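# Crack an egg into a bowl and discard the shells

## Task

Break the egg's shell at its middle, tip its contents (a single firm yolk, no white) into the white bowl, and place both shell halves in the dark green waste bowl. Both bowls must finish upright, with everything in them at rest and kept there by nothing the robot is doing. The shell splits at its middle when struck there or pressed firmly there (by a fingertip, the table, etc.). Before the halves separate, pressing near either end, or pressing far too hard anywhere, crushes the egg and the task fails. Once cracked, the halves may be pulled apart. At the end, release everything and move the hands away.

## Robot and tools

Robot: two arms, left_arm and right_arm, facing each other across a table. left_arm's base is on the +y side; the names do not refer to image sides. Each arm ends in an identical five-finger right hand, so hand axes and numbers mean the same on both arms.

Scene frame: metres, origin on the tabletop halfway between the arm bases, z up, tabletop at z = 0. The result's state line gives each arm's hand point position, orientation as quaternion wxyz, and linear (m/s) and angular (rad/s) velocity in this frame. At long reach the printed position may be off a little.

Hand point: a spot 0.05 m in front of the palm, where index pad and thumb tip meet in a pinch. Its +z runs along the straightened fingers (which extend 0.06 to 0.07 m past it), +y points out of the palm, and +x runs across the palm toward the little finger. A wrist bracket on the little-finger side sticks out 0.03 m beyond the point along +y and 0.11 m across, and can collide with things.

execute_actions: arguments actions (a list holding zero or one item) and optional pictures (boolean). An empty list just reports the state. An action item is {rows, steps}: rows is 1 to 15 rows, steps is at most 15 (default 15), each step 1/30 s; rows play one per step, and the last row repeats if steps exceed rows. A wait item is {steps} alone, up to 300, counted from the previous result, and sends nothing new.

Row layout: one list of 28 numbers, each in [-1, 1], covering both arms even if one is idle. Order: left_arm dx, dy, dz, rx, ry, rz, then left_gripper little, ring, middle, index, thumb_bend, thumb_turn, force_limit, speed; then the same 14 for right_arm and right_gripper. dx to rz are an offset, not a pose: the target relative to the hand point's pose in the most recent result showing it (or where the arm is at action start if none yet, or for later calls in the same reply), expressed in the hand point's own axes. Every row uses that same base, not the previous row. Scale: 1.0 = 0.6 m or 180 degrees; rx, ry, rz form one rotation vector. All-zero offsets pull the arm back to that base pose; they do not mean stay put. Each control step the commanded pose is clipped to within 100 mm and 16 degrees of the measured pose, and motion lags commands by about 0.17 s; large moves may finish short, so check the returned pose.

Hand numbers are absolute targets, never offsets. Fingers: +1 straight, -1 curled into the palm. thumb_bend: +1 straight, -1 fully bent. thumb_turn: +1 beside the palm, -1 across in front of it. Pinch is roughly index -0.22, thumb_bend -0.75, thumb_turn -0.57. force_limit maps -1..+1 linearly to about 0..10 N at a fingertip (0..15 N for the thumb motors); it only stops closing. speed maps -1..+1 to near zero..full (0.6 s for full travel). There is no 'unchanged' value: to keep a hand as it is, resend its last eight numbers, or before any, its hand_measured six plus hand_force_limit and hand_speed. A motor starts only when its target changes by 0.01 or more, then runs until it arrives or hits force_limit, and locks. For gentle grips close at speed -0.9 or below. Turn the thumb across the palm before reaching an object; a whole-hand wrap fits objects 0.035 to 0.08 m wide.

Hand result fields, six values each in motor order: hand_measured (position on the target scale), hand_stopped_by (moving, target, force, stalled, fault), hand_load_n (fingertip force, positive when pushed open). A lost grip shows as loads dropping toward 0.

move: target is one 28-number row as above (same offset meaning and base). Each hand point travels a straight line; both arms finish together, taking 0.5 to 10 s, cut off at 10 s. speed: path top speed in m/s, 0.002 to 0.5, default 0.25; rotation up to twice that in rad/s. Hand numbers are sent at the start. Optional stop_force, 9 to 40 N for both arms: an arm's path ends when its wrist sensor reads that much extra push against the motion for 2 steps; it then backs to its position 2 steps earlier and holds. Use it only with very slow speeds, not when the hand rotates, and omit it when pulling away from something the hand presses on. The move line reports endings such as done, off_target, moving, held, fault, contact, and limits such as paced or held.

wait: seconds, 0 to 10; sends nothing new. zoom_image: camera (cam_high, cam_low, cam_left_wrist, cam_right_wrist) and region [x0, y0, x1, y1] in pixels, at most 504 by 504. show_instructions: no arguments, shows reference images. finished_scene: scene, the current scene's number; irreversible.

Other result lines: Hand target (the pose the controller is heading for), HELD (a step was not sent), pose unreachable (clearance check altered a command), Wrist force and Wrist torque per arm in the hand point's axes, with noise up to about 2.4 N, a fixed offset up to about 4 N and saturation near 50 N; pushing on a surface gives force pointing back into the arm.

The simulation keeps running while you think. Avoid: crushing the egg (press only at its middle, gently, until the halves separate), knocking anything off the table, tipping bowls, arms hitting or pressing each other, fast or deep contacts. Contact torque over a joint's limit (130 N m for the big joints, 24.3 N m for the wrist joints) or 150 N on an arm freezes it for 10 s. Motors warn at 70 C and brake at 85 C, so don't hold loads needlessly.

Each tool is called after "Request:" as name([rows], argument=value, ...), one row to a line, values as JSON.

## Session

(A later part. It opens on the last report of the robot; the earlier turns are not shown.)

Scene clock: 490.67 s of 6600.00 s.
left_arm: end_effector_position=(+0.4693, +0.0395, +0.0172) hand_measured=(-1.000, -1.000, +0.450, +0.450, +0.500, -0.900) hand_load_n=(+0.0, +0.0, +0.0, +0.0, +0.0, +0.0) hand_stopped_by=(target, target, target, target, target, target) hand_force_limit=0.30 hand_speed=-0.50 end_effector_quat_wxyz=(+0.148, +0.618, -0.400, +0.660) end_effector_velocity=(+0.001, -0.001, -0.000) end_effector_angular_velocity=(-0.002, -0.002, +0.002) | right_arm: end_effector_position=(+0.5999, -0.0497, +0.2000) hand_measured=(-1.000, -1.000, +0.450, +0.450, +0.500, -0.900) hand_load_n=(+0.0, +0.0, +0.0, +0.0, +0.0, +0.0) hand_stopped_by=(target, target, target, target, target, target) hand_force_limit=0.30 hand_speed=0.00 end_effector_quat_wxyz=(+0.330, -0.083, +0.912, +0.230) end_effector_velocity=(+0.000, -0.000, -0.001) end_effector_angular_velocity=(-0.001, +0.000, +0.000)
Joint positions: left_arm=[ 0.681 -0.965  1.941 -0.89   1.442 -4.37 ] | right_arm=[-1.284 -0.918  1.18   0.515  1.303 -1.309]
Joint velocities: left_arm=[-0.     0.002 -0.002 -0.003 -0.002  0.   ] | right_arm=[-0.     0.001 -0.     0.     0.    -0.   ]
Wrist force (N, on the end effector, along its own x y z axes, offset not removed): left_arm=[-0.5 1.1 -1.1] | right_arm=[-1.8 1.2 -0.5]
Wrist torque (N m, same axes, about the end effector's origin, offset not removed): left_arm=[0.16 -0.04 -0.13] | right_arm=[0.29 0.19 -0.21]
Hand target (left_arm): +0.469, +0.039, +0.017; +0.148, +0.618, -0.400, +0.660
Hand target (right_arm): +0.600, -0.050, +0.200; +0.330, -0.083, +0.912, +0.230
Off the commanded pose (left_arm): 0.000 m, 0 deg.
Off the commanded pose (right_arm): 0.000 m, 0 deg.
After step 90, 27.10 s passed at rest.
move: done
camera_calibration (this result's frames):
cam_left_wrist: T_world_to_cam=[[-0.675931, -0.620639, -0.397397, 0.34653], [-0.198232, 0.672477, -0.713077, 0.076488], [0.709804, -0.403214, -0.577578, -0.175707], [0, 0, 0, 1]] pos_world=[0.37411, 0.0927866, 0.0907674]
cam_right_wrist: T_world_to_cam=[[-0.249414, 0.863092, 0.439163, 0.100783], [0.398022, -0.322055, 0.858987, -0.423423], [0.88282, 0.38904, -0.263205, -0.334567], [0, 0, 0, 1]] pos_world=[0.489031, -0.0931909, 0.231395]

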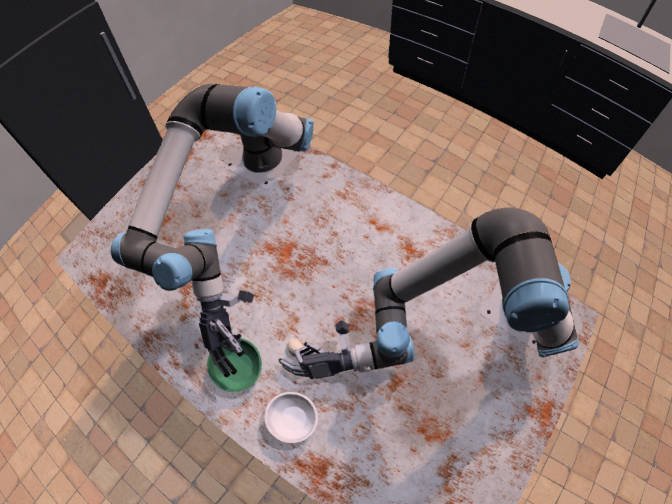

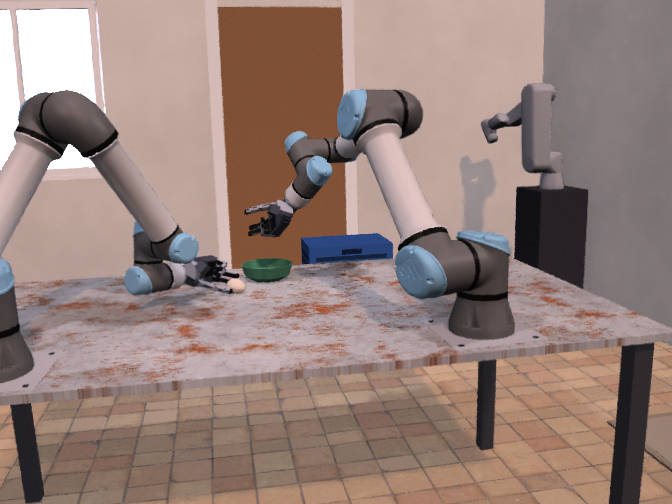

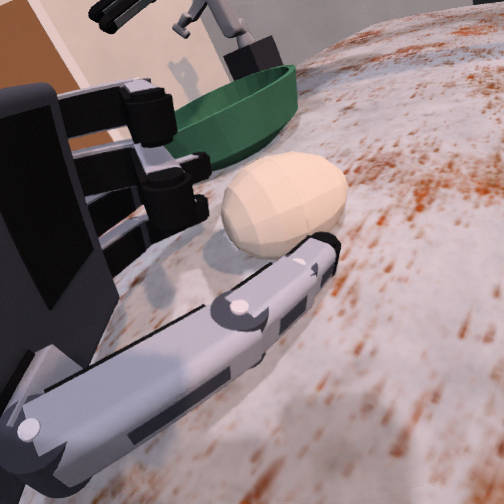

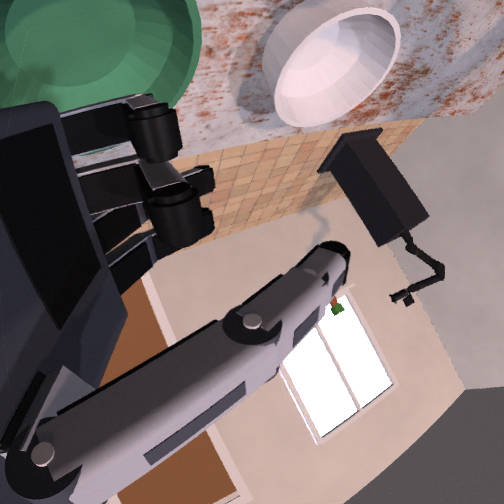

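Request:
move(target=[-0.0015,-0.0045,0.0013,-0.0311,0.0115,0.0028,-1,-1,0.45,0.45,0.5,-0.9,0.3,-0.5, 0,0,0,0,0,0,-1,-1,0.45,0.45,0.5,-0.9,0.3,0], speed=0.03)

Request:
execute_actions([
  {"rows":[[0,0,0,0,0,0,-1,-1,-0.3,-0.3,-0.4,-0.9,0.3,-0.9, 0,0,0,0,0,0,-1,-1,0.45,0.45,0.5,-0.9,0.3,0]],"steps":15},
], pictures=false)

Request:
wait(seconds=3)

Scene clock: 510.73 s of 6600.00 s.
left_arm: end_effector_position=(+0.4719, +0.0410, +0.0172) hand_measured=(-1.000, -1.000, +0.450, +0.450, +0.500, -0.900) hand_load_n=(+0.0, +0.0, +0.0, +0.0, +0.0, +0.0) hand_stopped_by=(target, target, target, target, target, target) hand_force_limit=0.30 hand_speed=-0.50 end_effector_quat_wxyz=(+0.182, +0.597, -0.432, +0.652) end_effector_velocity=(-0.000, -0.001, +0.000) end_effector_angular_velocity=(+0.000, +0.000, -0.009) | right_arm: end_effector_position=(+0.5999, -0.0497, +0.2000) hand_measured=(-1.000, -1.000, +0.450, +0.450, +0.500, -0.900) hand_load_n=(+0.0, +0.0, +0.0, +0.0, +0.0, +0.0) hand_stopped_by=(target, target, target, target, target, target) hand_force_limit=0.30 hand_speed=0.00 end_effector_quat_wxyz=(+0.330, -0.083, +0.912, +0.230) end_effector_velocity=(+0.000, +0.000, +0.000) end_effector_angular_velocity=(+0.001, -0.000, -0.000)
Joint positions: left_arm=[ 0.743 -0.948  1.904 -0.872  1.607 -4.356] | right_arm=[-1.284 -0.918  1.18   0.515  1.303 -1.309]
Joint velocities: left_arm=[ 0.004  0.002 -0.004  0.003  0.013  0.001] | right_arm=[-0.    -0.    -0.    -0.    -0.     0.001]
Wrist force (N, on the end effector, along its own x y z axes, offset not removed): left_arm=[1.8 0.8 0.1] | right_arm=[-1.2 1.5 0.5]
Wrist torque (N m, same axes, about the end effector's origin, offset not removed): left_arm=[0.03 -0.49 -0.09] | right_arm=[0.30 0.12 -0.19]
Hand target (left_arm): +0.472, +0.041, +0.017; +0.183, +0.596, -0.432, +0.652
Hand target (right_arm): +0.600, -0.050, +0.200; +0.330, -0.083, +0.912, +0.230
Off the commanded pose (left_arm): 0.000 m, 0 deg.
Off the commanded pose (right_arm): 0.000 m, 0 deg.
After step 90, 15.10 s passed at rest.
move: done
camera_calibration (this result's frames):
cam_left_wrist: T_world_to_cam=[[-0.736587, -0.547251, -0.397437, 0.374813], [-0.127398, 0.689371, -0.713118, 0.0419111], [0.664236, -0.474641, -0.5775, -0.15249], [0, 0, 0, 1]] pos_world=[0.382711, 0.103847, 0.0907891]
cam_right_wrist: T_world_to_cam=[[-0.249403, 0.863096, 0.439162, 0.100786], [0.398049, -0.322045, 0.858978, -0.423415], [0.882811, 0.38904, -0.263236, -0.334562], [0, 0, 0, 1]] pos_world=[0.489032, -0.0931889, 0.231374]

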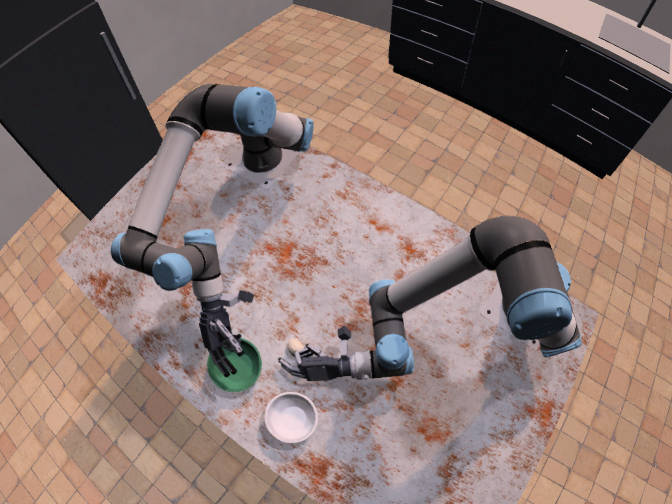

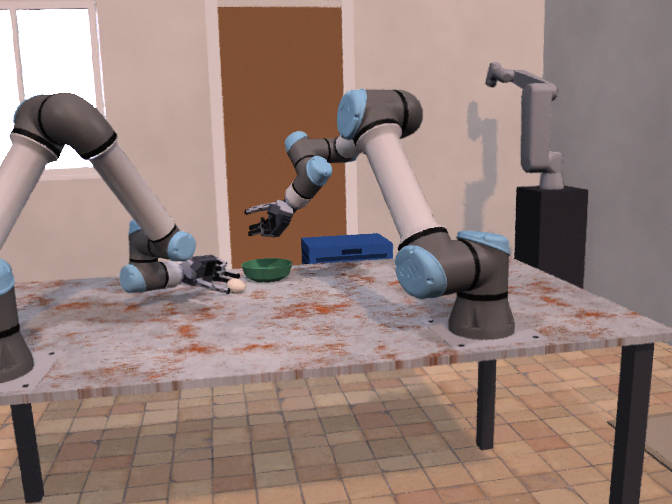

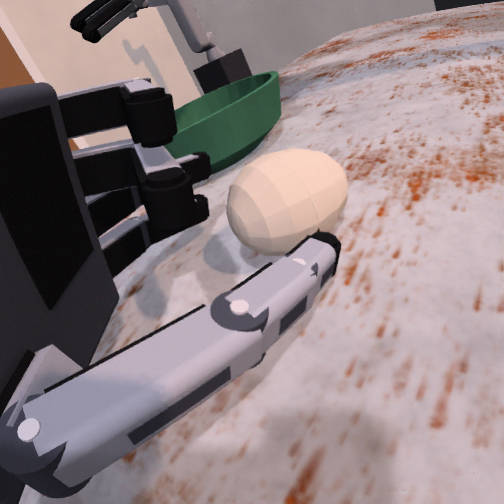

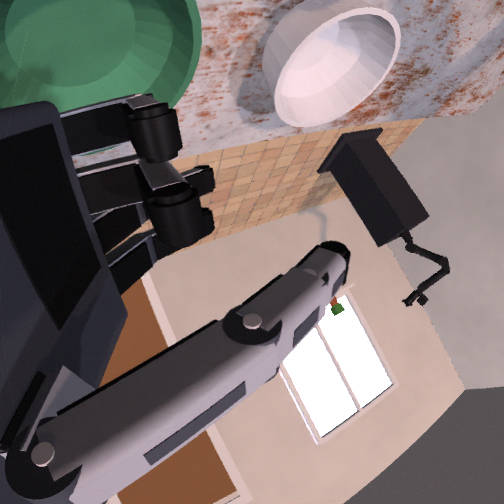

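Scene clock: 511.23 s of 6600.00 s.
left_arm: end_effector_position=(+0.4720, +0.0411, +0.0172) hand_measured=(-1.000, -1.000, +0.384, +0.384, +0.458, -0.900) hand_load_n=(+0.0, +0.0, +0.0, +0.0, +0.0, +0.0) hand_stopped_by=(target, target, moving, moving, moving, target) hand_force_limit=0.30 hand_speed=-0.90 end_effector_quat_wxyz=(+0.182, +0.597, -0.432, +0.652) end_effector_velocity=(-0.000, -0.000, -0.000) end_effector_angular_velocity=(-0.001, -0.001, -0.001) | right_arm: end_effector_position=(+0.5999, -0.0497, +0.2000) hand_measured=(-1.000, -1.000, +0.450, +0.450, +0.500, -0.900) hand_load_n=(+0.0, +0.0, +0.0, +0.0, +0.0, +0.0) hand_stopped_by=(target, target, target, target, target, target) hand_force_limit=0.30 hand_speed=0.00 end_effector_quat_wxyz=(+0.330, -0.083, +0.912, +0.230) end_effector_velocity=(+0.000, +0.000, -0.001) end_effector_angular_velocity=(-0.000, +0.001, -0.000)
Joint positions: left_arm=[ 0.744 -0.948  1.904 -0.872  1.607 -4.356] | right_arm=[-1.284 -0.918  1.18   0.515  1.303 -1.309]
Joint velocities: left_arm=[-0.001  0.     0.001 -0.003 -0.     0.   ] | right_arm=[ 0.     0.001 -0.     0.    -0.     0.   ]
Wrist force (N, on the end effector, along its own x y z axes, offset not removed): left_arm=[-0.4 0.0 0.5] | right_arm=[-2.4 0.9 1.6]
Wrist torque (N m, same axes, about the end effector's origin, offset not removed): left_arm=[-0.11 -0.17 -0.05] | right_arm=[0.12 0.19 -0.33]
Hand target (left_arm): +0.472, +0.041, +0.017; +0.182, +0.597, -0.432, +0.652
Hand target (right_arm): +0.600, -0.050, +0.200; +0.330, -0.083, +0.912, +0.230
Off the commanded pose (left_arm): 0.000 m, 0 deg.
Off the commanded pose (right_arm): 0.000 m, 0 deg.
Steps of this call (steps 1 to 15: all 15 steps of this action). Readings (end_effector_position | what the end effector reports):
1: left_arm (+0.4719, +0.0410, +0.0172) | right_arm (+0.5999, -0.0497, +0.2000) | left_arm hand_measured=(-1.000, -1.000, +0.450, +0.450, +0.500, -0.900) hand_load_n=(+0.0, +0.0, +0.0, +0.0, +0.0, +0.0) hand_stopped_by=(target, target, moving, moving, moving, target) hand_force_limit=0.30 hand_speed=-0.90 | right_arm hand_measured=(-1.000, -1.000, +0.450, +0.450, +0.500, -0.900) hand_load_n=(+0.0, +0.0, +0.0, +0.0, +0.0, +0.0) hand_stopped_by=(target, target, target, target, target, target) hand_force_limit=0.30 hand_speed=0.00
2: left_arm (+0.4719, +0.0410, +0.0172) | right_arm (+0.5999, -0.0497, +0.2000) | left_arm hand_measured=(-1.000, -1.000, +0.450, +0.450, +0.500, -0.900) hand_load_n=(+0.0, +0.0, +0.0, +0.0, +0.0, +0.0) hand_stopped_by=(target, target, moving, moving, moving, target) hand_force_limit=0.30 hand_speed=-0.90 | right_arm hand_measured=(-1.000, -1.000, +0.450, +0.450, +0.500, -0.900) hand_load_n=(+0.0, +0.0, +0.0, +0.0, +0.0, +0.0) hand_stopped_by=(target, target, target, target, target, target) hand_force_limit=0.30 hand_speed=0.00
4: left_arm (+0.4719, +0.0410, +0.0172) | right_arm (+0.5999, -0.0497, +0.2000) | left_arm hand_measured=(-1.000, -1.000, +0.444, +0.444, +0.496, -0.900) hand_load_n=(+0.0, +0.0, +0.0, +0.0, +0.0, +0.0) hand_stopped_by=(target, target, moving, moving, moving, target) hand_force_limit=0.30 hand_speed=-0.90 | right_arm hand_measured=(-1.000, -1.000, +0.450, +0.450, +0.500, -0.900) hand_load_n=(+0.0, +0.0, +0.0, +0.0, +0.0, +0.0) hand_stopped_by=(target, target, target, target, target, target) hand_force_limit=0.30 hand_speed=0.00
8: left_arm (+0.4720, +0.0410, +0.0172) | right_arm (+0.5999, -0.0497, +0.2000) | left_arm hand_measured=(-1.000, -1.000, +0.422, +0.422, +0.482, -0.900) hand_load_n=(+0.0, +0.0, +0.0, +0.0, +0.0, +0.0) hand_stopped_by=(target, target, moving, moving, moving, target) hand_force_limit=0.30 hand_speed=-0.90 | right_arm hand_measured=(-1.000, -1.000, +0.450, +0.450, +0.500, -0.900) hand_load_n=(+0.0, +0.0, +0.0, +0.0, +0.0, +0.0) hand_stopped_by=(target, target, target, target, target, target) hand_force_limit=0.30 hand_speed=0.00
15: the state above

Scene clock: 514.23 s of 6600.00 s.
left_arm: end_effector_position=(+0.4719, +0.0410, +0.0172) hand_measured=(-1.000, -1.000, +0.048, -0.036, +0.226, -0.900) hand_load_n=(+0.0, +0.0, +6.5, +7.0, +12.0, -0.5) hand_stopped_by=(target, target, force, force, force, target) hand_force_limit=0.30 hand_speed=-0.90 end_effector_quat_wxyz=(+0.182, +0.597, -0.432, +0.652) end_effector_velocity=(+0.000, +0.000, +0.000) end_effector_angular_velocity=(+0.001, -0.001, +0.000) | right_arm: end_effector_position=(+0.5999, -0.0497, +0.2000) hand_measured=(-1.000, -1.000, +0.450, +0.450, +0.500, -0.900) hand_load_n=(+0.0, +0.0, +0.0, +0.0, +0.0, +0.0) hand_stopped_by=(target, target, target, target, target, target) hand_force_limit=0.30 hand_speed=0.00 end_effector_quat_wxyz=(+0.330, -0.083, +0.912, +0.230) end_effector_velocity=(-0.000, +0.000, -0.001) end_effector_angular_velocity=(-0.001, +0.001, +0.000)
Joint positions: left_arm=[ 0.743 -0.948  1.904 -0.872  1.607 -4.356] | right_arm=[-1.284 -0.918  1.18   0.515  1.303 -1.309]
Joint velocities: left_arm=[ 0.    -0.    -0.     0.     0.     0.002] | right_arm=[ 0.     0.001  0.     0.     0.    -0.001]
Wrist force (N, on the end effector, along its own x y z axes, offset not removed): left_arm=[0.6 -1.2 -0.9] | right_arm=[-1.9 0.8 0.6]
Wrist torque (N m, same axes, about the end effector's origin, offset not removed): left_arm=[-0.22 -0.03 -0.09] | right_arm=[0.23 0.21 -0.23]
Hand target (left_arm): +0.472, +0.041, +0.017; +0.182, +0.597, -0.432, +0.652
Hand target (right_arm): +0.600, -0.050, +0.200; +0.330, -0.083, +0.912, +0.230
Off the commanded pose (left_arm): 0.000 m, 0 deg.
Off the commanded pose (right_arm): 0.000 m, 0 deg.
Steps of this call (steps 1 to 90: nothing new was sent). Readings (end_effector_position | what the end effector reports):
1: left_arm (+0.4720, +0.0411, +0.0172) | right_arm (+0.5999, -0.0497, +0.2000) | left_arm hand_measured=(-1.000, -1.000, +0.378, +0.378, +0.454, -0.900) hand_load_n=(+0.0, +0.0, +0.0, +0.0, +0.0, +0.0) hand_stopped_by=(target, target, moving, moving, moving, target) hand_force_limit=0.30 hand_speed=-0.90 | right_arm hand_measured=(-1.000, -1.000, +0.450, +0.450, +0.500, -0.900) hand_load_n=(+0.0, +0.0, +0.0, +0.0, +0.0, +0.0) hand_stopped_by=(target, target, target, target, target, target) hand_force_limit=0.30 hand_speed=0.00
2: left_arm (+0.4720, +0.0411, +0.0172) | right_arm (+0.5999, -0.0497, +0.2000) | left_arm hand_measured=(-1.000, -1.000, +0.372, +0.372, +0.452, -0.900) hand_load_n=(+0.0, +0.0, +0.0, +0.0, +0.0, +0.0) hand_stopped_by=(target, target, moving, moving, moving, target) hand_force_limit=0.30 hand_speed=-0.90 | right_arm hand_measured=(-1.000, -1.000, +0.450, +0.450, +0.500, -0.900) hand_load_n=(+0.0, +0.0, +0.0, +0.0, +0.0, +0.0) hand_stopped_by=(target, target, target, target, target, target) hand_force_limit=0.30 hand_speed=0.00
4: left_arm (+0.4720, +0.0411, +0.0172) | right_arm (+0.5999, -0.0497, +0.2000) | left_arm hand_measured=(-1.000, -1.000, +0.362, +0.362, +0.444, -0.900) hand_load_n=(+0.0, +0.0, +0.0, +0.0, +0.0, +0.0) hand_stopped_by=(target, target, moving, moving, moving, target) hand_force_limit=0.30 hand_speed=-0.90 | right_arm hand_measured=(-1.000, -1.000, +0.450, +0.450, +0.500, -0.900) hand_load_n=(+0.0, +0.0, +0.0, +0.0, +0.0, +0.0) hand_stopped_by=(target, target, target, target, target, target) hand_force_limit=0.30 hand_speed=0.00
8: left_arm (+0.4719, +0.0410, +0.0172) | right_arm (+0.5999, -0.0497, +0.2000) | left_arm hand_measured=(-1.000, -1.000, +0.340, +0.340, +0.430, -0.900) hand_load_n=(+0.0, +0.0, +0.0, +0.0, +0.0, +0.0) hand_stopped_by=(target, target, moving, moving, moving, target) hand_force_limit=0.30 hand_speed=-0.90 | right_arm hand_measured=(-1.000, -1.000, +0.450, +0.450, +0.500, -0.900) hand_load_n=(+0.0, +0.0, +0.0, +0.0, +0.0, +0.0) hand_stopped_by=(target, target, target, target, target, target) hand_force_limit=0.30 hand_speed=0.00
90: the state above
camera_calibration (this result's frames):
cam_left_wrist: T_world_to_cam=[[-0.736578, -0.547263, -0.397436, 0.374814], [-0.127387, 0.689353, -0.713138, 0.0419184], [0.664248, -0.474654, -0.577477, -0.152493], [0, 0, 0, 1]] pos_world=[0.382713, 0.103844, 0.0907975]
cam_right_wrist: T_world_to_cam=[[-0.249403, 0.863096, 0.439162, 0.100786], [0.398049, -0.322045, 0.858978, -0.423415], [0.882811, 0.38904, -0.263236, -0.334563], [0, 0, 0, 1]] pos_world=[0.489032, -0.0931889, 0.231374]

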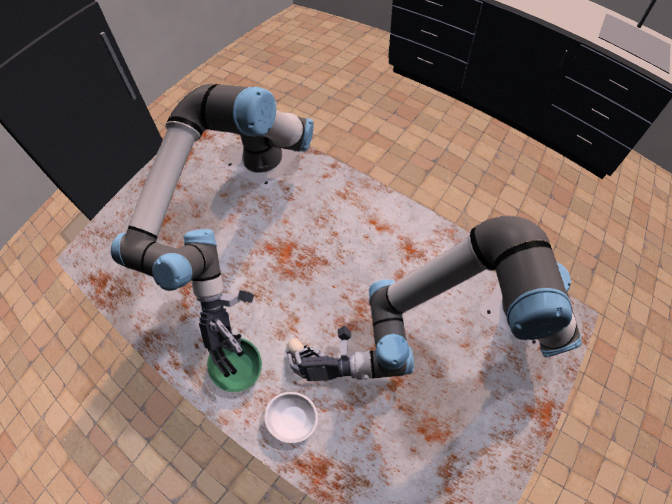

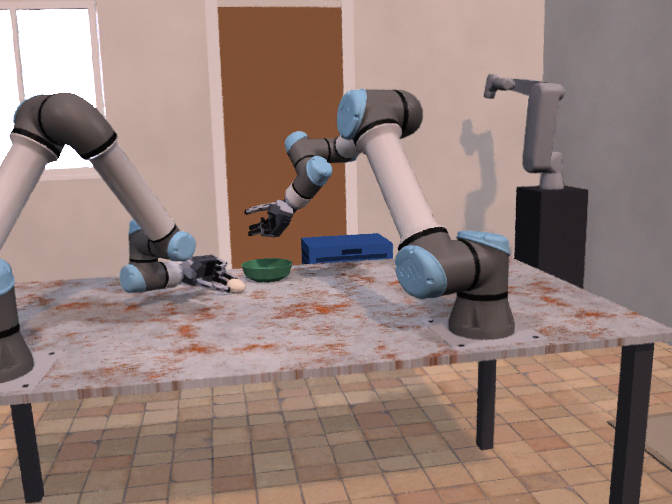

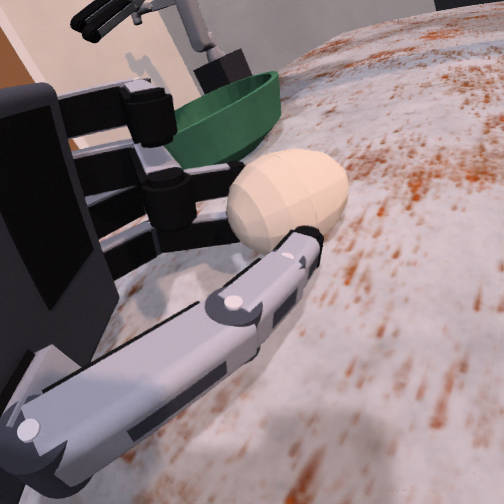

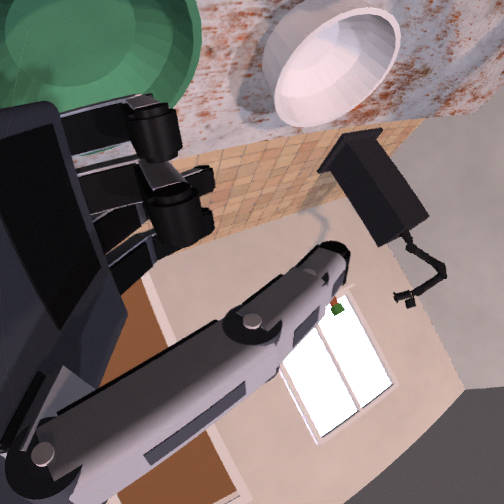

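Grip established (6.5/7/12 N). Look at the seam relative to the thumb.

Request:
zoom_image(camera="cam_left_wrist", region=[180,130,380,290])

Region (180, 130, 380, 290) of cam_left_wrist's 504x504 image, scaled by 2.520, with more detail than that image has; it fills the top 403 rows of this view, and the rest is white.

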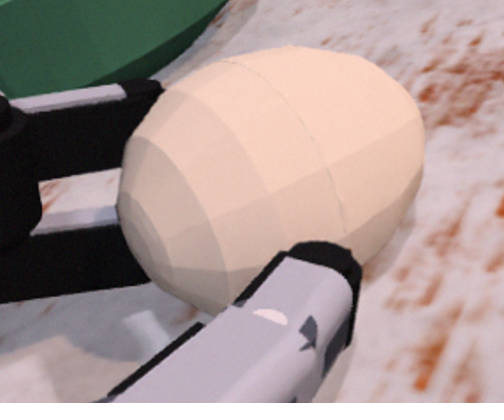

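Request:
move(target=[0.1247,-0.0461,-0.0115,0,0,0,-1,-1,-0.3,-0.3,-0.4,-0.9,0.3,-0.9, 0,0,0,0,0,0,-1,-1,0.45,0.45,0.5,-0.9,0.3,0], speed=0.04)

Request:
zoom_image(camera="cam_low", region=[170,220,290,310])

Request:
zoom_image(camera="cam_left_wrist", region=[180,130,380,290])

Scene clock: 543.60 s of 6600.00 s.
left_arm: end_effector_position=(+0.4718, +0.0412, +0.0973) hand_measured=(-1.000, -1.000, +0.048, -0.036, +0.226, -0.900) hand_load_n=(+0.0, +0.0, +6.0, +7.0, +12.5, +0.0) hand_stopped_by=(target, target, force, force, force, target) hand_force_limit=0.30 hand_speed=-0.90 end_effector_quat_wxyz=(+0.182, +0.597, -0.432, +0.652) end_effector_velocity=(-0.001, -0.001, +0.002) end_effector_angular_velocity=(-0.000, +0.001, -0.002) | right_arm: end_effector_position=(+0.5999, -0.0497, +0.2000) hand_measured=(-1.000, -1.000, +0.450, +0.450, +0.500, -0.900) hand_load_n=(+0.0, +0.0, +0.0, +0.0, +0.0, +0.0) hand_stopped_by=(target, target, target, target, target, target) hand_force_limit=0.30 hand_speed=0.00 end_effector_quat_wxyz=(+0.330, -0.083, +0.912, +0.230) end_effector_velocity=(-0.000, +0.000, +0.000) end_effector_angular_velocity=(-0.001, +0.000, +0.001)
Joint positions: left_arm=[ 0.744 -1.099  1.872 -0.689  1.607 -4.356] | right_arm=[-1.284 -0.918  1.18   0.515  1.303 -1.309]
Joint velocities: left_arm=[-0.002 -0.003 -0.001  0.004  0.    -0.001] | right_arm=[ 0.    -0.    -0.     0.002  0.    -0.001]
Wrist force (N, on the end effector, along its own x y z axes, offset not removed): left_arm=[-0.1 -2.0 1.8] | right_arm=[-2.0 1.7 0.7]
Wrist torque (N m, same axes, about the end effector's origin, offset not removed): left_arm=[-0.36 -0.28 -0.11] | right_arm=[0.37 0.17 -0.16]
Hand target (left_arm): +0.472, +0.041, +0.097; +0.182, +0.597, -0.432, +0.652
Hand target (right_arm): +0.600, -0.050, +0.200; +0.330, -0.083, +0.912, +0.230
Off the commanded pose (left_arm): 0.000 m, 0 deg.
Off the commanded pose (right_arm): 0.000 m, 0 deg.
After step 90, 24.03 s passed at rest.
move: done
camera_calibration (this result's frames):
cam_left_wrist: T_world_to_cam=[[-0.736583, -0.54727, -0.397417, 0.406647], [-0.127399, 0.689342, -0.713146, 0.098851], [0.66424, -0.474661, -0.577479, -0.10613], [0, 0, 0, 1]] pos_world=[0.382619, 0.104028, 0.170816]
cam_right_wrist: T_world_to_cam=[[-0.249403, 0.863096, 0.439162, 0.100786], [0.398049, -0.322045, 0.858978, -0.423415], [0.882811, 0.38904, -0.263236, -0.334562], [0, 0, 0, 1]] pos_world=[0.489032, -0.0931889, 0.231374]

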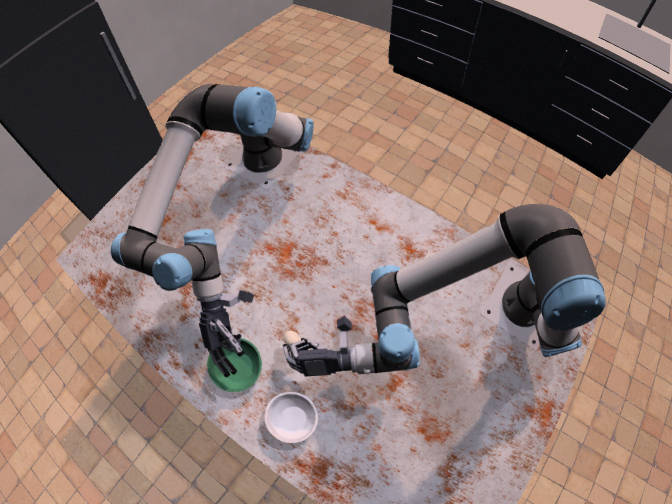

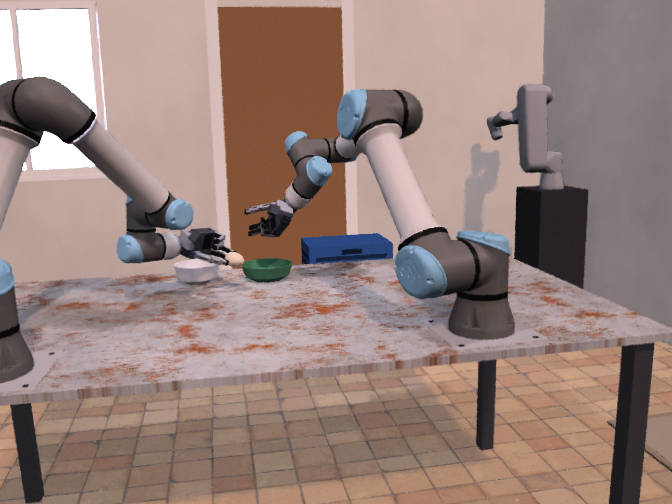

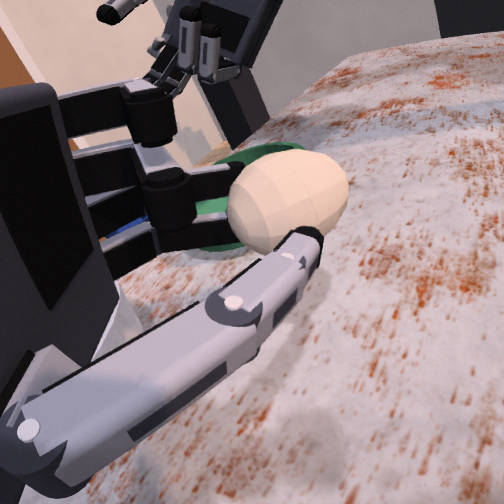

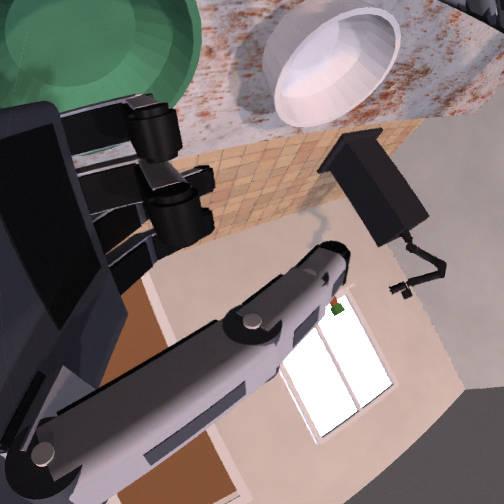

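Region (170, 220, 290, 310) of cam_low's 672x504 image, scaled by 4.200, with more detail than that image has; it fills the top 378 rows of this view, and the rest is white.

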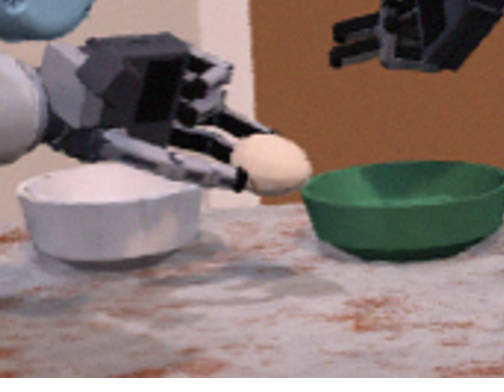

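Region (180, 130, 380, 290) of cam_left_wrist's 504x504 image, scaled by 2.520, with more detail than that image has; it fills the top 403 rows of this view, and the rest is white.

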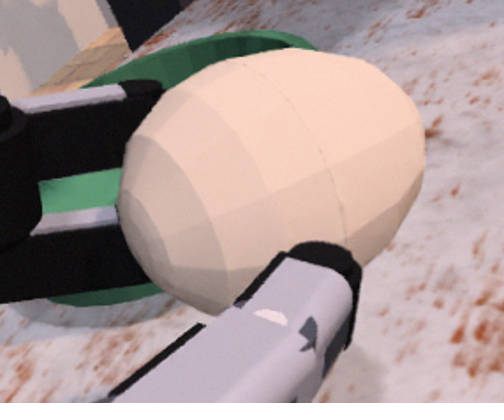

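Request:
move(target=[-0.0557,-0.2625,-0.0093,0.0329,-0.2218,-0.2661,-1,-1,-0.3,-0.3,-0.4,-0.9,0.3,-0.9, 0,0,0,0,0,0,-1,-1,0.45,0.45,0.5,-0.9,0.3,0], speed=0.13)

Scene clock: 591.47 s of 6600.00 s.
left_arm: end_effector_position=(+0.5940, +0.1434, +0.1209) hand_measured=(-1.000, -1.000, +0.048, -0.036, +0.226, -0.900) hand_load_n=(+0.0, +0.0, +6.5, +7.0, +12.0, +0.0) hand_stopped_by=(target, target, force, force, force, target) hand_force_limit=0.30 hand_speed=-0.90 end_effector_quat_wxyz=(+0.243, +0.906, -0.160, +0.308) end_effector_velocity=(+0.002, +0.002, +0.000) end_effector_angular_velocity=(+0.002, +0.011, +0.004) | right_arm: end_effector_position=(+0.5999, -0.0497, +0.2000) hand_measured=(-1.000, -1.000, +0.450, +0.450, +0.500, -0.900) hand_load_n=(+0.0, +0.0, +0.0, +0.0, +0.0, +0.0) hand_stopped_by=(target, target, target, target, target, target) hand_force_limit=0.30 hand_speed=0.00 end_effector_quat_wxyz=(+0.330, -0.083, +0.912, +0.230) end_effector_velocity=(-0.000, -0.000, -0.000) end_effector_angular_velocity=(-0.000, +0.000, +0.000)
Joint positions: left_arm=[ 1.042 -0.827  1.115  0.496  1.77  -5.01 ] | right_arm=[-1.284 -0.918  1.18   0.515  1.303 -1.309]
Joint velocities: left_arm=[ 0.005  0.007 -0.013  0.016  0.004 -0.002] | right_arm=[-0.    -0.     0.001 -0.    -0.    -0.   ]
Wrist force (N, on the end effector, along its own x y z axes, offset not removed): left_arm=[2.1 -2.4 0.9] | right_arm=[-0.6 0.7 -0.4]
Wrist torque (N m, same axes, about the end effector's origin, offset not removed): left_arm=[-0.36 -0.64 0.06] | right_arm=[0.24 0.05 -0.11]
Hand target (left_arm): +0.594, +0.143, +0.121; +0.243, +0.906, -0.160, +0.308
Hand target (right_arm): +0.600, -0.050, +0.200; +0.330, -0.083, +0.912, +0.230
Off the commanded pose (left_arm): 0.000 m, 0 deg.
Off the commanded pose (right_arm): 0.000 m, 0 deg.
After step 90, 40.30 s passed at rest.
move: done
camera_calibration (this result's frames):
cam_left_wrist: T_world_to_cam=[[-0.479666, -0.82377, 0.302197, 0.364473], [-0.877421, 0.453171, -0.157379, 0.473049], [-0.00730313, -0.340643, -0.940164, 0.298426], [0, 0, 0, 1]] pos_world=[0.592068, 0.187526, 0.244875]
cam_right_wrist: T_world_to_cam=[[-0.249403, 0.863096, 0.439162, 0.100786], [0.398049, -0.322045, 0.858978, -0.423415], [0.882811, 0.38904, -0.263236, -0.334562], [0, 0, 0, 1]] pos_world=[0.489032, -0.0931889, 0.231374]

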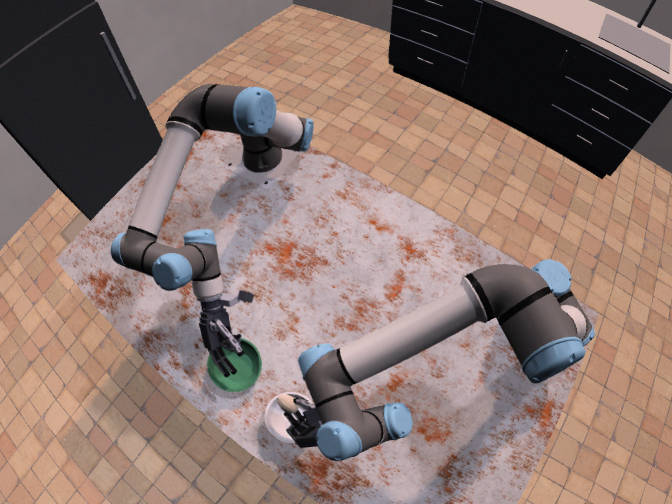

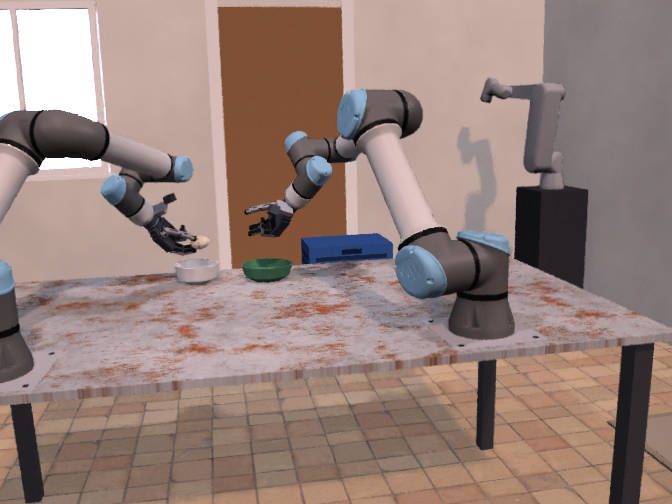

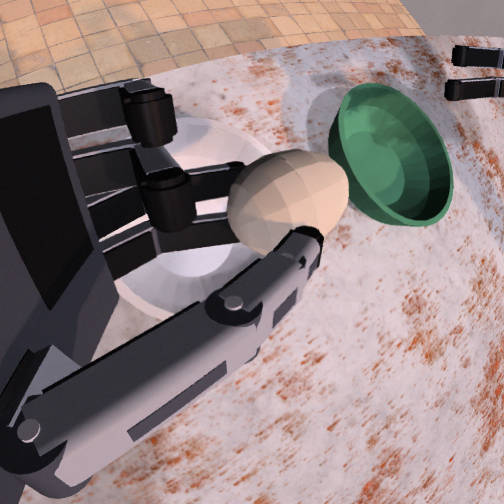

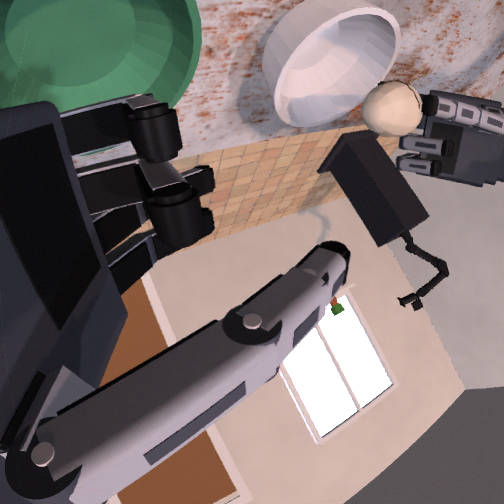

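Request:
execute_actions(actions=[])

Scene clock: 606.50 s of 6600.00 s.
left_arm: end_effector_position=(+0.5941, +0.1435, +0.1210) hand_measured=(-1.000, -1.000, +0.048, -0.036, +0.226, -0.900) hand_load_n=(+0.0, +0.0, +6.5, +7.0, +12.0, +0.0) hand_stopped_by=(target, target, force, force, force, target) hand_force_limit=0.30 hand_speed=-0.90 end_effector_quat_wxyz=(+0.243, +0.906, -0.160, +0.308) end_effector_velocity=(-0.000, -0.000, -0.000) end_effector_angular_velocity=(-0.000, +0.000, +0.000) | right_arm: end_effector_position=(+0.5999, -0.0497, +0.2000) hand_measured=(-1.000, -1.000, +0.450, +0.450, +0.500, -0.900) hand_load_n=(+0.0, +0.0, +0.0, +0.0, +0.0, +0.0) hand_stopped_by=(target, target, target, target, target, target) hand_force_limit=0.30 hand_speed=0.00 end_effector_quat_wxyz=(+0.330, -0.083, +0.912, +0.230) end_effector_velocity=(-0.000, +0.000, -0.002) end_effector_angular_velocity=(-0.001, +0.001, +0.001)
Joint positions: left_arm=[ 1.042 -0.827  1.114  0.497  1.77  -5.01 ] | right_arm=[-1.284 -0.918  1.18   0.515  1.303 -1.309]
Joint velocities: left_arm=[-0.     0.     0.001 -0.001  0.    -0.001] | right_arm=[ 0.     0.001  0.001 -0.001  0.    -0.002]
Wrist force (N, on the end effector, along its own x y z axes, offset not removed): left_arm=[-0.3 -2.4 0.2] | right_arm=[-2.6 0.6 1.1]
Wrist torque (N m, same axes, about the end effector's origin, offset not removed): left_arm=[-0.38 -0.11 -0.22] | right_arm=[0.13 0.26 -0.32]
Hand target (left_arm): +0.594, +0.143, +0.121; +0.243, +0.906, -0.160, +0.308
Hand target (right_arm): +0.600, -0.050, +0.200; +0.330, -0.083, +0.912, +0.230
Off the commanded pose (left_arm): 0.000 m, 0 deg.
Off the commanded pose (right_arm): 0.000 m, 0 deg.
Steps of this call (steps 1 to 90: nothing new was sent; then 12.03 s passed at rest). Readings (end_effector_position | what the end effector reports):
1: left_arm (+0.5941, +0.1434, +0.1209) | right_arm (+0.5999, -0.0497, +0.2000) | left_arm hand_measured=(-1.000, -1.000, +0.048, -0.036, +0.226, -0.900) hand_load_n=(+0.0, +0.0, +6.5, +7.0, +12.0, +0.0) hand_stopped_by=(target, target, force, force, force, target) hand_force_limit=0.30 hand_speed=-0.90 | right_arm hand_measured=(-1.000, -1.000, +0.450, +0.450, +0.500, -0.900) hand_load_n=(+0.0, +0.0, +0.0, +0.0, +0.0, +0.0) hand_stopped_by=(target, target, target, target, target, target) hand_force_limit=0.30 hand_speed=0.00
2: left_arm (+0.5941, +0.1434, +0.1209) | right_arm (+0.5999, -0.0497, +0.2000) | left_arm hand_measured=(-1.000, -1.000, +0.048, -0.036, +0.226, -0.900) hand_load_n=(+0.0, +0.0, +6.5, +7.0, +12.0, +0.0) hand_stopped_by=(target, target, force, force, force, target) hand_force_limit=0.30 hand_speed=-0.90 | right_arm hand_measured=(-1.000, -1.000, +0.450, +0.450, +0.500, -0.900) hand_load_n=(+0.0, +0.0, +0.0, +0.0, +0.0, +0.0) hand_stopped_by=(target, target, target, target, target, target) hand_force_limit=0.30 hand_speed=0.00
4: left_arm (+0.5941, +0.1434, +0.1209) | right_arm (+0.5999, -0.0497, +0.2000) | left_arm hand_measured=(-1.000, -1.000, +0.048, -0.036, +0.226, -0.900) hand_load_n=(+0.0, +0.0, +6.5, +7.0, +12.0, +0.0) hand_stopped_by=(target, target, force, force, force, target) hand_force_limit=0.30 hand_speed=-0.90 | right_arm hand_measured=(-1.000, -1.000, +0.450, +0.450, +0.500, -0.900) hand_load_n=(+0.0, +0.0, +0.0, +0.0, +0.0, +0.0) hand_stopped_by=(target, target, target, target, target, target) hand_force_limit=0.30 hand_speed=0.00
8: left_arm (+0.5941, +0.1434, +0.1210) | right_arm (+0.5999, -0.0497, +0.2000) | left_arm hand_measured=(-1.000, -1.000, +0.048, -0.036, +0.226, -0.900) hand_load_n=(+0.0, +0.0, +6.5, +7.0, +12.0, +0.0) hand_stopped_by=(target, target, force, force, force, target) hand_force_limit=0.30 hand_speed=-0.90 | right_arm hand_measured=(-1.000, -1.000, +0.450, +0.450, +0.500, -0.900) hand_load_n=(+0.0, +0.0, +0.0, +0.0, +0.0, +0.0) hand_stopped_by=(target, target, target, target, target, target) hand_force_limit=0.30 hand_speed=0.00
90: the state above
camera_calibration (this result's frames):
cam_left_wrist: T_world_to_cam=[[-0.479338, -0.823854, 0.30249, 0.364332], [-0.877594, 0.453081, -0.156673, 0.473147], [-0.00797682, -0.340562, -0.940188, 0.298853], [0, 0, 0, 1]] pos_world=[0.592253, 0.18756, 0.2449]
cam_right_wrist: T_world_to_cam=[[-0.249403, 0.863096, 0.439162, 0.100786], [0.398049, -0.322045, 0.858978, -0.423415], [0.882811, 0.389039, -0.263236, -0.334563], [0, 0, 0, 1]] pos_world=[0.489032, -0.0931889, 0.231374]

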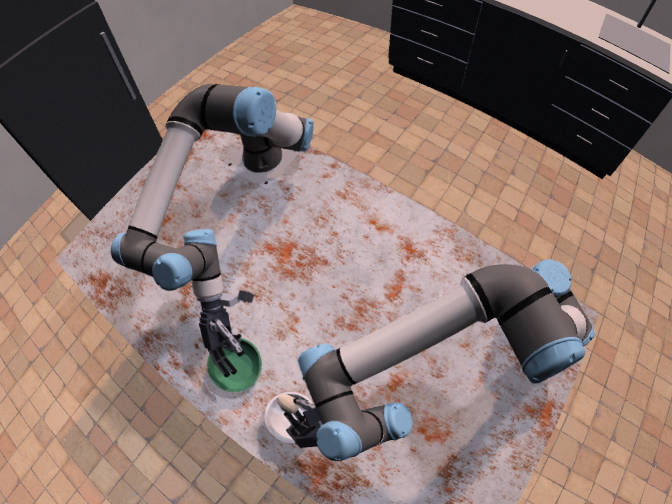

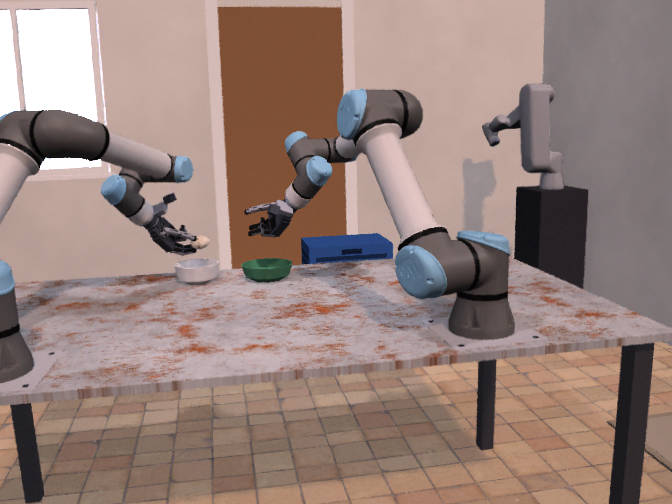

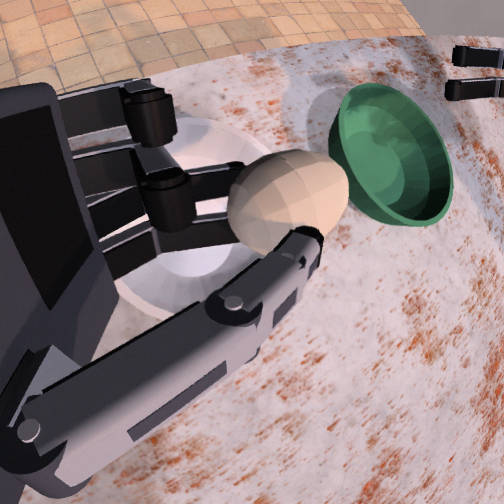

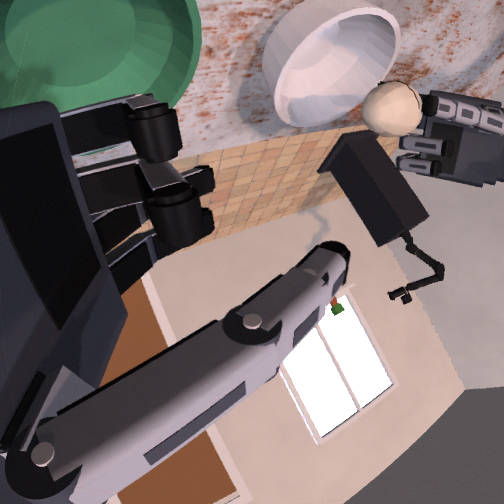

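Request:
zoom_image(camera="cam_low", region=[130, 190, 310, 300])

Request:
zoom_image(camera="cam_high", region=[190, 320, 370, 470])

Request:
zoom_image(camera="cam_left_wrist", region=[200, 120, 380, 280])

Region (130, 190, 310, 300) of cam_low's 672x504 image, scaled by 2.800, with more detail than that image has.

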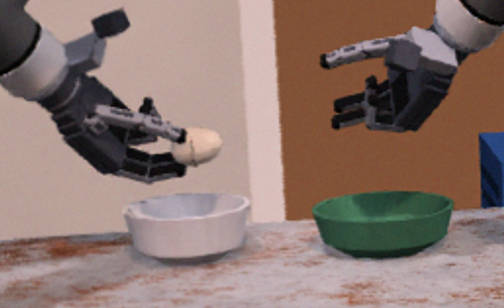

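Region (190, 320, 370, 470) of cam_high's 672x504 image, scaled by 2.800, with more detail than that image has.

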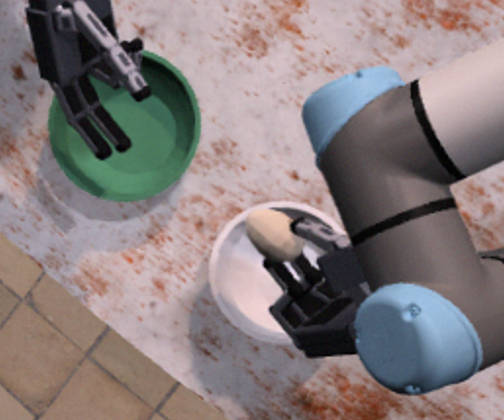

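Region (200, 120, 380, 280) of cam_left_wrist's 504x504 image, scaled by 2.800, with more detail than that image has.

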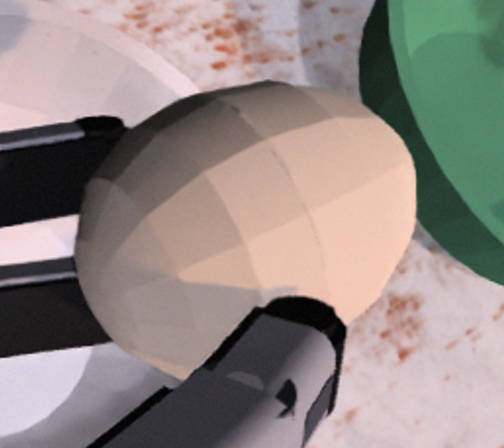

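Request:
move(target=[0,0,0,0,0,0,-1,-1,-0.3,-0.3,-0.4,-0.9,0.3,-0.9, 0.0663,0.1032,0.1422,0,0,0,-1,-1,0.45,0.45,0.5,-0.9,0.3,0], speed=0.1)

Scene clock: 632.83 s of 6600.00 s.
left_arm: end_effector_position=(+0.5941, +0.1435, +0.1210) hand_measured=(-1.000, -1.000, +0.048, -0.036, +0.226, -0.900) hand_load_n=(+0.0, +0.0, +6.5, +7.0, +12.0, +0.0) hand_stopped_by=(target, target, force, force, force, target) hand_force_limit=0.30 hand_speed=-0.90 end_effector_quat_wxyz=(+0.243, +0.906, -0.160, +0.308) end_effector_velocity=(+0.001, -0.001, +0.001) end_effector_angular_velocity=(-0.002, -0.003, -0.000) | right_arm: end_effector_position=(+0.5987, +0.0450, +0.1395) hand_measured=(-1.000, -1.000, +0.450, +0.450, +0.500, -0.900) hand_load_n=(+0.0, +0.0, +0.0, +0.0, +0.0, +0.0) hand_stopped_by=(target, target, target, target, target, target) hand_force_limit=0.30 hand_speed=0.00 end_effector_quat_wxyz=(+0.330, -0.083, +0.912, +0.230) end_effector_velocity=(+0.001, +0.001, -0.001) end_effector_angular_velocity=(+0.000, -0.000, -0.000)
Joint positions: left_arm=[ 1.042 -0.827  1.114  0.497  1.77  -5.01 ] | right_arm=[-1.136 -0.738  1.019  0.474  1.409 -1.205]
Joint velocities: left_arm=[-0.001 -0.    -0.001 -0.003 -0.    -0.   ] | right_arm=[ 0.002  0.004 -0.005  0.     0.001  0.002]
Wrist force (N, on the end effector, along its own x y z axes, offset not removed): left_arm=[-2.3 -1.1 1.5] | right_arm=[-1.8 0.8 0.4]
Wrist torque (N m, same axes, about the end effector's origin, offset not removed): left_arm=[-0.10 -0.02 -0.18] | right_arm=[0.13 0.14 -0.26]
Hand target (left_arm): +0.594, +0.143, +0.121; +0.243, +0.906, -0.160, +0.308
Hand target (right_arm): +0.599, +0.045, +0.139; +0.330, -0.083, +0.912, +0.230
Off the commanded pose (left_arm): 0.000 m, 0 deg.
Off the commanded pose (right_arm): 0.000 m, 0 deg.
After step 90, 21.77 s passed at rest.
move: done
camera_calibration (this result's frames):
cam_left_wrist: T_world_to_cam=[[-0.479338, -0.823854, 0.30249, 0.364332], [-0.877594, 0.453081, -0.156673, 0.473147], [-0.00797665, -0.340562, -0.940188, 0.298853], [0, 0, 0, 1]] pos_world=[0.592253, 0.18756, 0.2449]
cam_right_wrist: T_world_to_cam=[[-0.249439, 0.863086, 0.439161, 0.0452658], [0.39794, -0.322082, 0.859015, -0.340368], [0.88285, 0.389031, -0.263117, -0.386317], [0, 0, 0, 1]] pos_world=[0.487797, 0.00159498, 0.170855]

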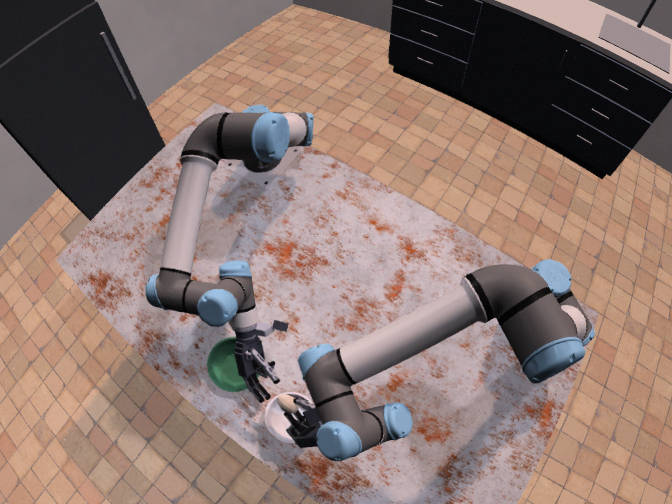

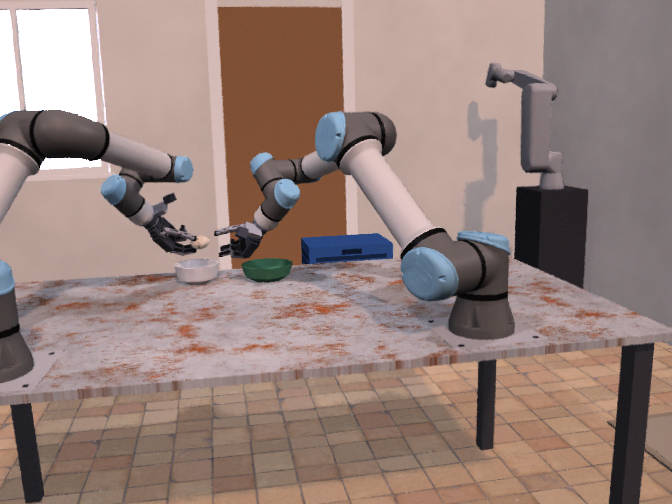

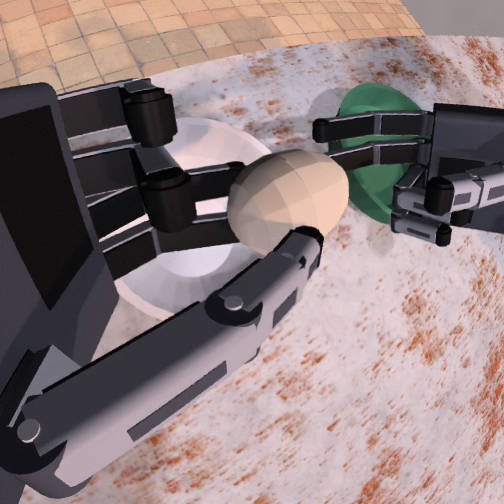

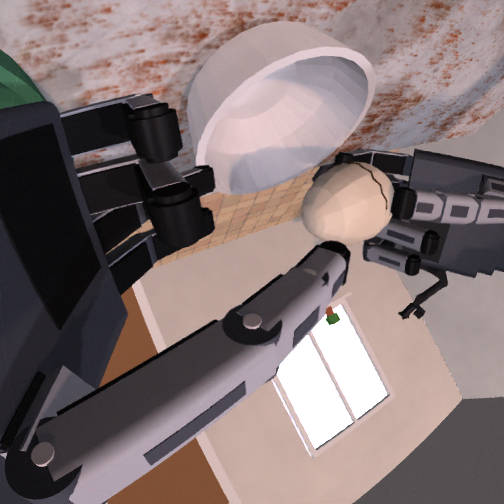

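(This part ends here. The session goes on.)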